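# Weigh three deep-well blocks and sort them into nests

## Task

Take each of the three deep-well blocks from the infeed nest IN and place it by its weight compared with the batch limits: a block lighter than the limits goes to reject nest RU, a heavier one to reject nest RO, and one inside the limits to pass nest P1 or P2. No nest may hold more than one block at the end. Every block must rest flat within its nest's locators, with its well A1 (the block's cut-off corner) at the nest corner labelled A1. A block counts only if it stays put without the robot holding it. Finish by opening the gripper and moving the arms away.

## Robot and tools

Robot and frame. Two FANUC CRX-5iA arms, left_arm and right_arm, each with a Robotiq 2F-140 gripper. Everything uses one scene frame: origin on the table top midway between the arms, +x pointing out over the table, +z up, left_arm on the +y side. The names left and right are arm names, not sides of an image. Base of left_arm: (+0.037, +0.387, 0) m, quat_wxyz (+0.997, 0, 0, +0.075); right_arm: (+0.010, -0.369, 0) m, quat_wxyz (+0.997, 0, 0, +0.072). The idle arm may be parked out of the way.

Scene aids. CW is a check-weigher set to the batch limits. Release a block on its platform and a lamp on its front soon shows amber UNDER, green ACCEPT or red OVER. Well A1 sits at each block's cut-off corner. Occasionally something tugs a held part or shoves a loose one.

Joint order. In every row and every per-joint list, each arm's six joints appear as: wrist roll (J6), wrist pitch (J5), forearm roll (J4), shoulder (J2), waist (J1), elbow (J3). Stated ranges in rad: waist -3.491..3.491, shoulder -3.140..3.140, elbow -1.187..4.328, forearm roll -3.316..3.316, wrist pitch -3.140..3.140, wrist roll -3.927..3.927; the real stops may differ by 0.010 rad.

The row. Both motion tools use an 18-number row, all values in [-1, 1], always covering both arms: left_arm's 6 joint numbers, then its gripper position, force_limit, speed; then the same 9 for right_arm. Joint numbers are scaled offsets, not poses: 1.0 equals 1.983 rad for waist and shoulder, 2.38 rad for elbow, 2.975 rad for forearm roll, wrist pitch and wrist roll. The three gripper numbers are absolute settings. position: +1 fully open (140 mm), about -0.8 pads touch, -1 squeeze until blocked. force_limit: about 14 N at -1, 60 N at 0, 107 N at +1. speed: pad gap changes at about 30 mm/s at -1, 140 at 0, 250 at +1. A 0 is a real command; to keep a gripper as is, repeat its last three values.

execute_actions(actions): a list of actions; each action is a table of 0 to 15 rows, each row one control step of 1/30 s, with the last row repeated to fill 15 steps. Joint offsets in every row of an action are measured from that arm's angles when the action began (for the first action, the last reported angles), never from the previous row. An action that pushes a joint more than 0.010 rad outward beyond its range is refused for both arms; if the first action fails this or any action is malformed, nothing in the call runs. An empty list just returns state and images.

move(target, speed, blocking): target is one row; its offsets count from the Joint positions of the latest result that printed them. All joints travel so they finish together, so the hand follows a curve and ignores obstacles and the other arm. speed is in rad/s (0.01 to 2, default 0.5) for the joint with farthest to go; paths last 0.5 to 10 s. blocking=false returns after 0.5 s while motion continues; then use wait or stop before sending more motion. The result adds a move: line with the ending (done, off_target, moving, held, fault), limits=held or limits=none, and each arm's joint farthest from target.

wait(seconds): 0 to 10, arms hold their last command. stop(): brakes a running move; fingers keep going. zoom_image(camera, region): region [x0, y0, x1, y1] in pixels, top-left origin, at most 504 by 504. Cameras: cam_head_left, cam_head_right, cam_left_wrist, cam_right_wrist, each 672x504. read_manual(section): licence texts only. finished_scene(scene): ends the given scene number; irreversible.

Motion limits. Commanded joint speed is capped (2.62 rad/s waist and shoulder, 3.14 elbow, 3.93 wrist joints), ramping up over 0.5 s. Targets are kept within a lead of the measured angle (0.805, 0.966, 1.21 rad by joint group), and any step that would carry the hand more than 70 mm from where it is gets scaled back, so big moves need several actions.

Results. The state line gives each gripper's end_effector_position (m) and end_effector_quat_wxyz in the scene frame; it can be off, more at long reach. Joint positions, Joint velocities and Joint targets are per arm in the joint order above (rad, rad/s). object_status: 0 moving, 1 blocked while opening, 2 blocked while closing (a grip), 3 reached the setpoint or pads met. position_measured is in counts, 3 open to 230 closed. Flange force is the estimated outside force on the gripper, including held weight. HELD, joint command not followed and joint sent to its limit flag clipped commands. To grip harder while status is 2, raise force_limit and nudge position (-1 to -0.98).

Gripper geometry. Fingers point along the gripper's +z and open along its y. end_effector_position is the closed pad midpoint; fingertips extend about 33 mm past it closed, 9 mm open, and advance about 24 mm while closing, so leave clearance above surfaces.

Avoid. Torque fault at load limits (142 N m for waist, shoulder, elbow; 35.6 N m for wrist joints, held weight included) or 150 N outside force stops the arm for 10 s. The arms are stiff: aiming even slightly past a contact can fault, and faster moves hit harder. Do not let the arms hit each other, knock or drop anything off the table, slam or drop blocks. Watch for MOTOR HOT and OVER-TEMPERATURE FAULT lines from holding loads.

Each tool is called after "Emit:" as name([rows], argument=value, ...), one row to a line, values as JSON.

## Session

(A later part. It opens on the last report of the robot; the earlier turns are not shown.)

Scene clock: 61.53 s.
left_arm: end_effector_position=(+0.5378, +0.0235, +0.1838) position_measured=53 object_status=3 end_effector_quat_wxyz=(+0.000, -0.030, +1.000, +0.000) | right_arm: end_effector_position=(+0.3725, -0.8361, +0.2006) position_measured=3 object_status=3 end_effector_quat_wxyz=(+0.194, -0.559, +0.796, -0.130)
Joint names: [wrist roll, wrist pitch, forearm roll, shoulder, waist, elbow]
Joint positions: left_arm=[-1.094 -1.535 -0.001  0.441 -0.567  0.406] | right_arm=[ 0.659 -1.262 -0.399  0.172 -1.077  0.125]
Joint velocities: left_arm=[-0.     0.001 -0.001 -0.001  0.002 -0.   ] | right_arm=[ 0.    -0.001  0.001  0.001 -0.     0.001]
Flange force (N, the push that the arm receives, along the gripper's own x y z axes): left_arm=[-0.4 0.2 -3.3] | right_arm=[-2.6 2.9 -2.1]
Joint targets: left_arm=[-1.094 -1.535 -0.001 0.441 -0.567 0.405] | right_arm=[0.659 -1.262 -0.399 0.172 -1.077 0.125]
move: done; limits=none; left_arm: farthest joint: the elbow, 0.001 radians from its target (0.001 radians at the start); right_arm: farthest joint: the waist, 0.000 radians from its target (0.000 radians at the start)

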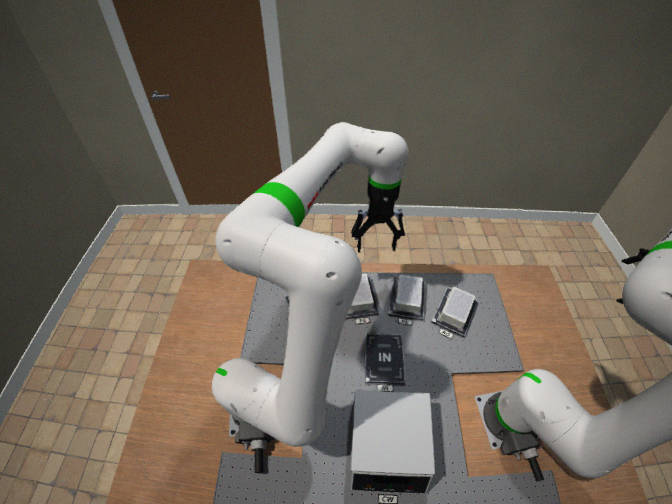

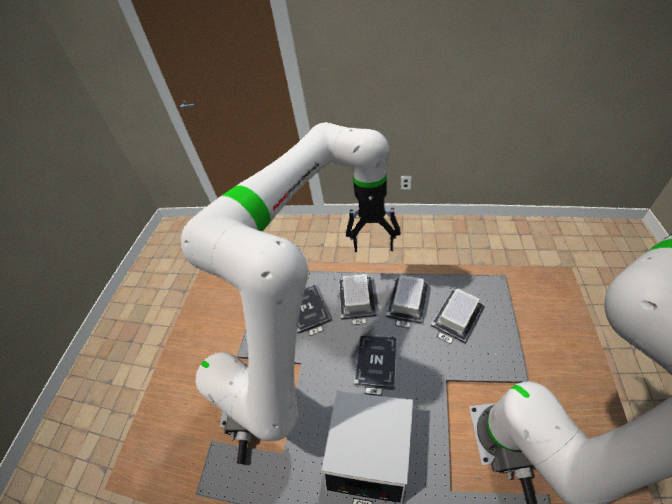

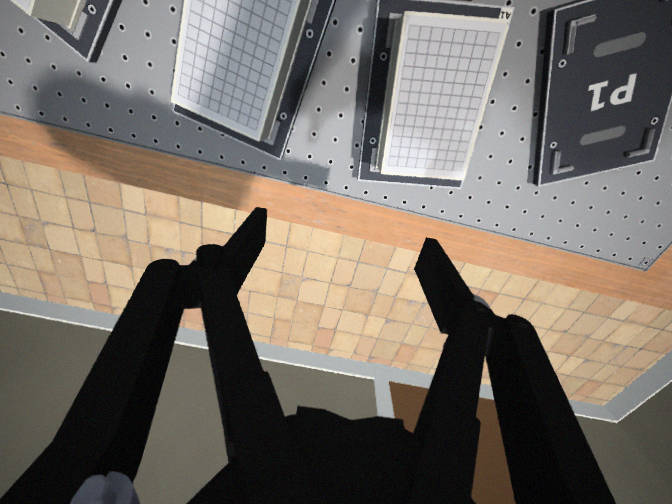

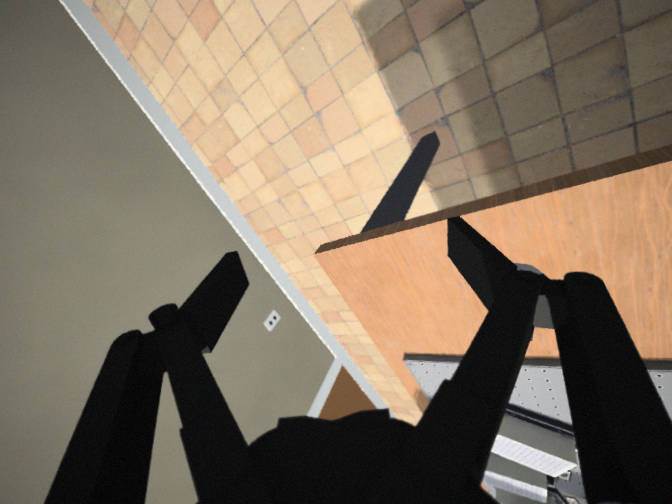

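Emit:
move(target=[1,0,0,0,-0.07,0,0.6,0.3,0,0,0,0,0,0,0,1,0,0], speed=1.5)

Emit:
zoom_image(camera="cam_left_wrist", region=[200,80,560,300])

Scene clock: 64.43 s.
left_arm: end_effector_position=(+0.4827, -0.0422, +0.1838) position_measured=53 object_status=3 end_effector_quat_wxyz=(-0.000, +0.992, -0.123, +0.000) | right_arm: end_effector_position=(+0.3725, -0.8361, +0.2006) position_measured=3 object_status=3 end_effector_quat_wxyz=(+0.194, -0.559, +0.796, -0.130)
Joint names: [wrist roll, wrist pitch, forearm roll, shoulder, waist, elbow]
Joint positions: left_arm=[ 1.881 -1.535 -0.001  0.441 -0.706  0.406] | right_arm=[ 0.659 -1.262 -0.399  0.172 -1.077  0.125]
Joint velocities: left_arm=[ 0.002 -0.    -0.001  0.    -0.    -0.   ] | right_arm=[-0.     0.001 -0.     0.001 -0.     0.   ]
Flange force (N, the push that the arm receives, along the gripper's own x y z axes): left_arm=[-2.0 -0.2 -3.3] | right_arm=[-3.7 1.7 -2.4]
Joint targets: left_arm=[1.881 -1.535 -0.001 0.441 -0.706 0.406] | right_arm=[0.659 -1.262 -0.399 0.172 -1.077 0.125]
move: done; limits=none; left_arm: farthest joint: the waist, 0.000 radians from its target (0.139 radians at the start); right_arm: farthest joint: the waist, 0.000 radians from its target (0.000 radians at the start)

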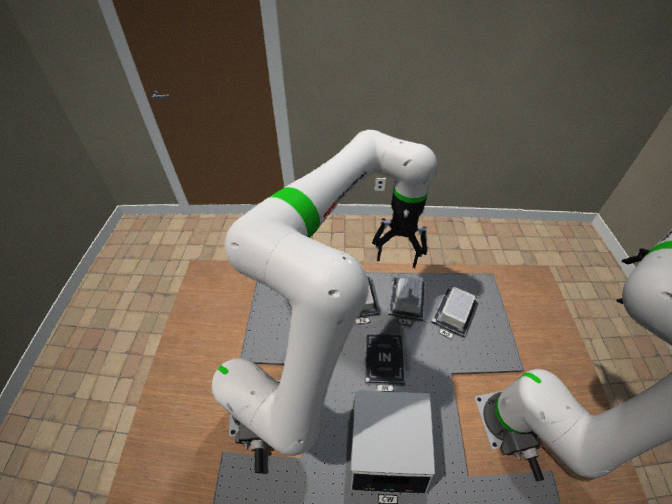

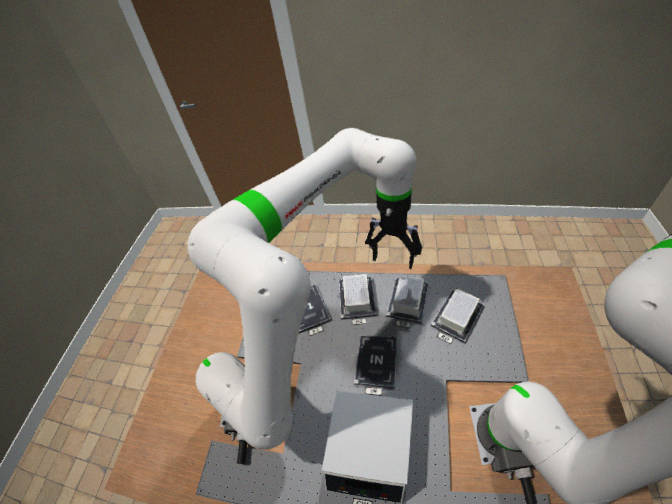

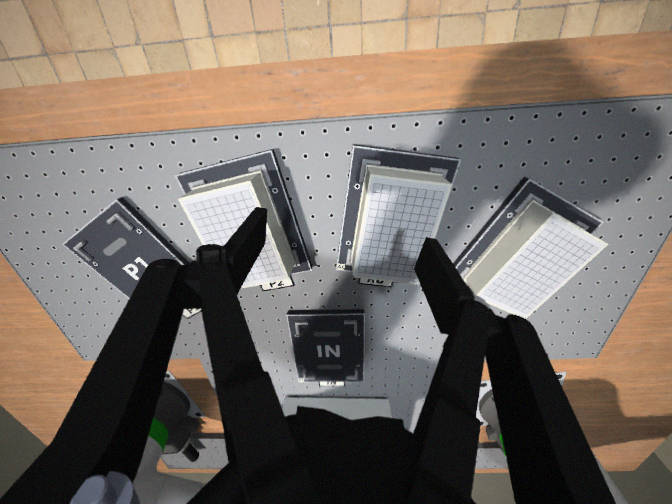

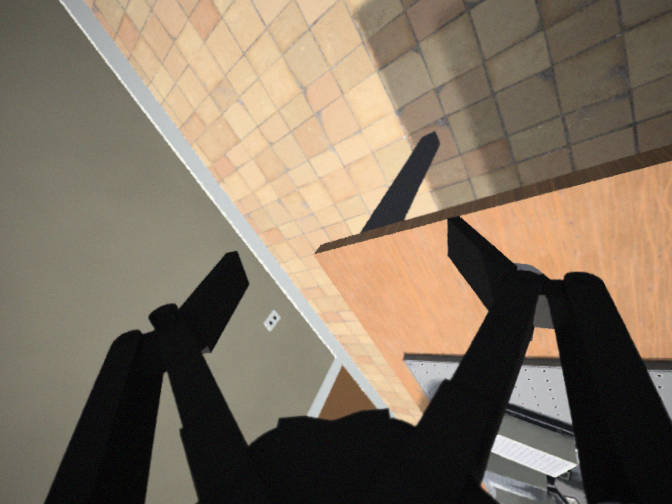

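Region (200, 80, 560, 300) of cam_left_wrist's 672x504 image, scaled by 1.400, with more detail than that image has.

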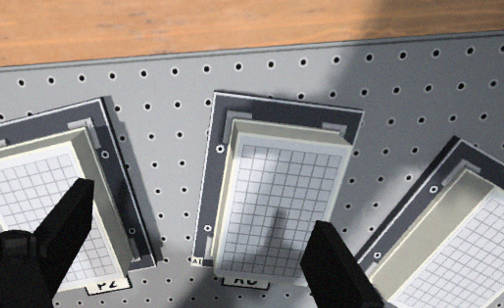

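Seated.

Emit:
finished_scene(scene=2)

The scene is finished: the task was done.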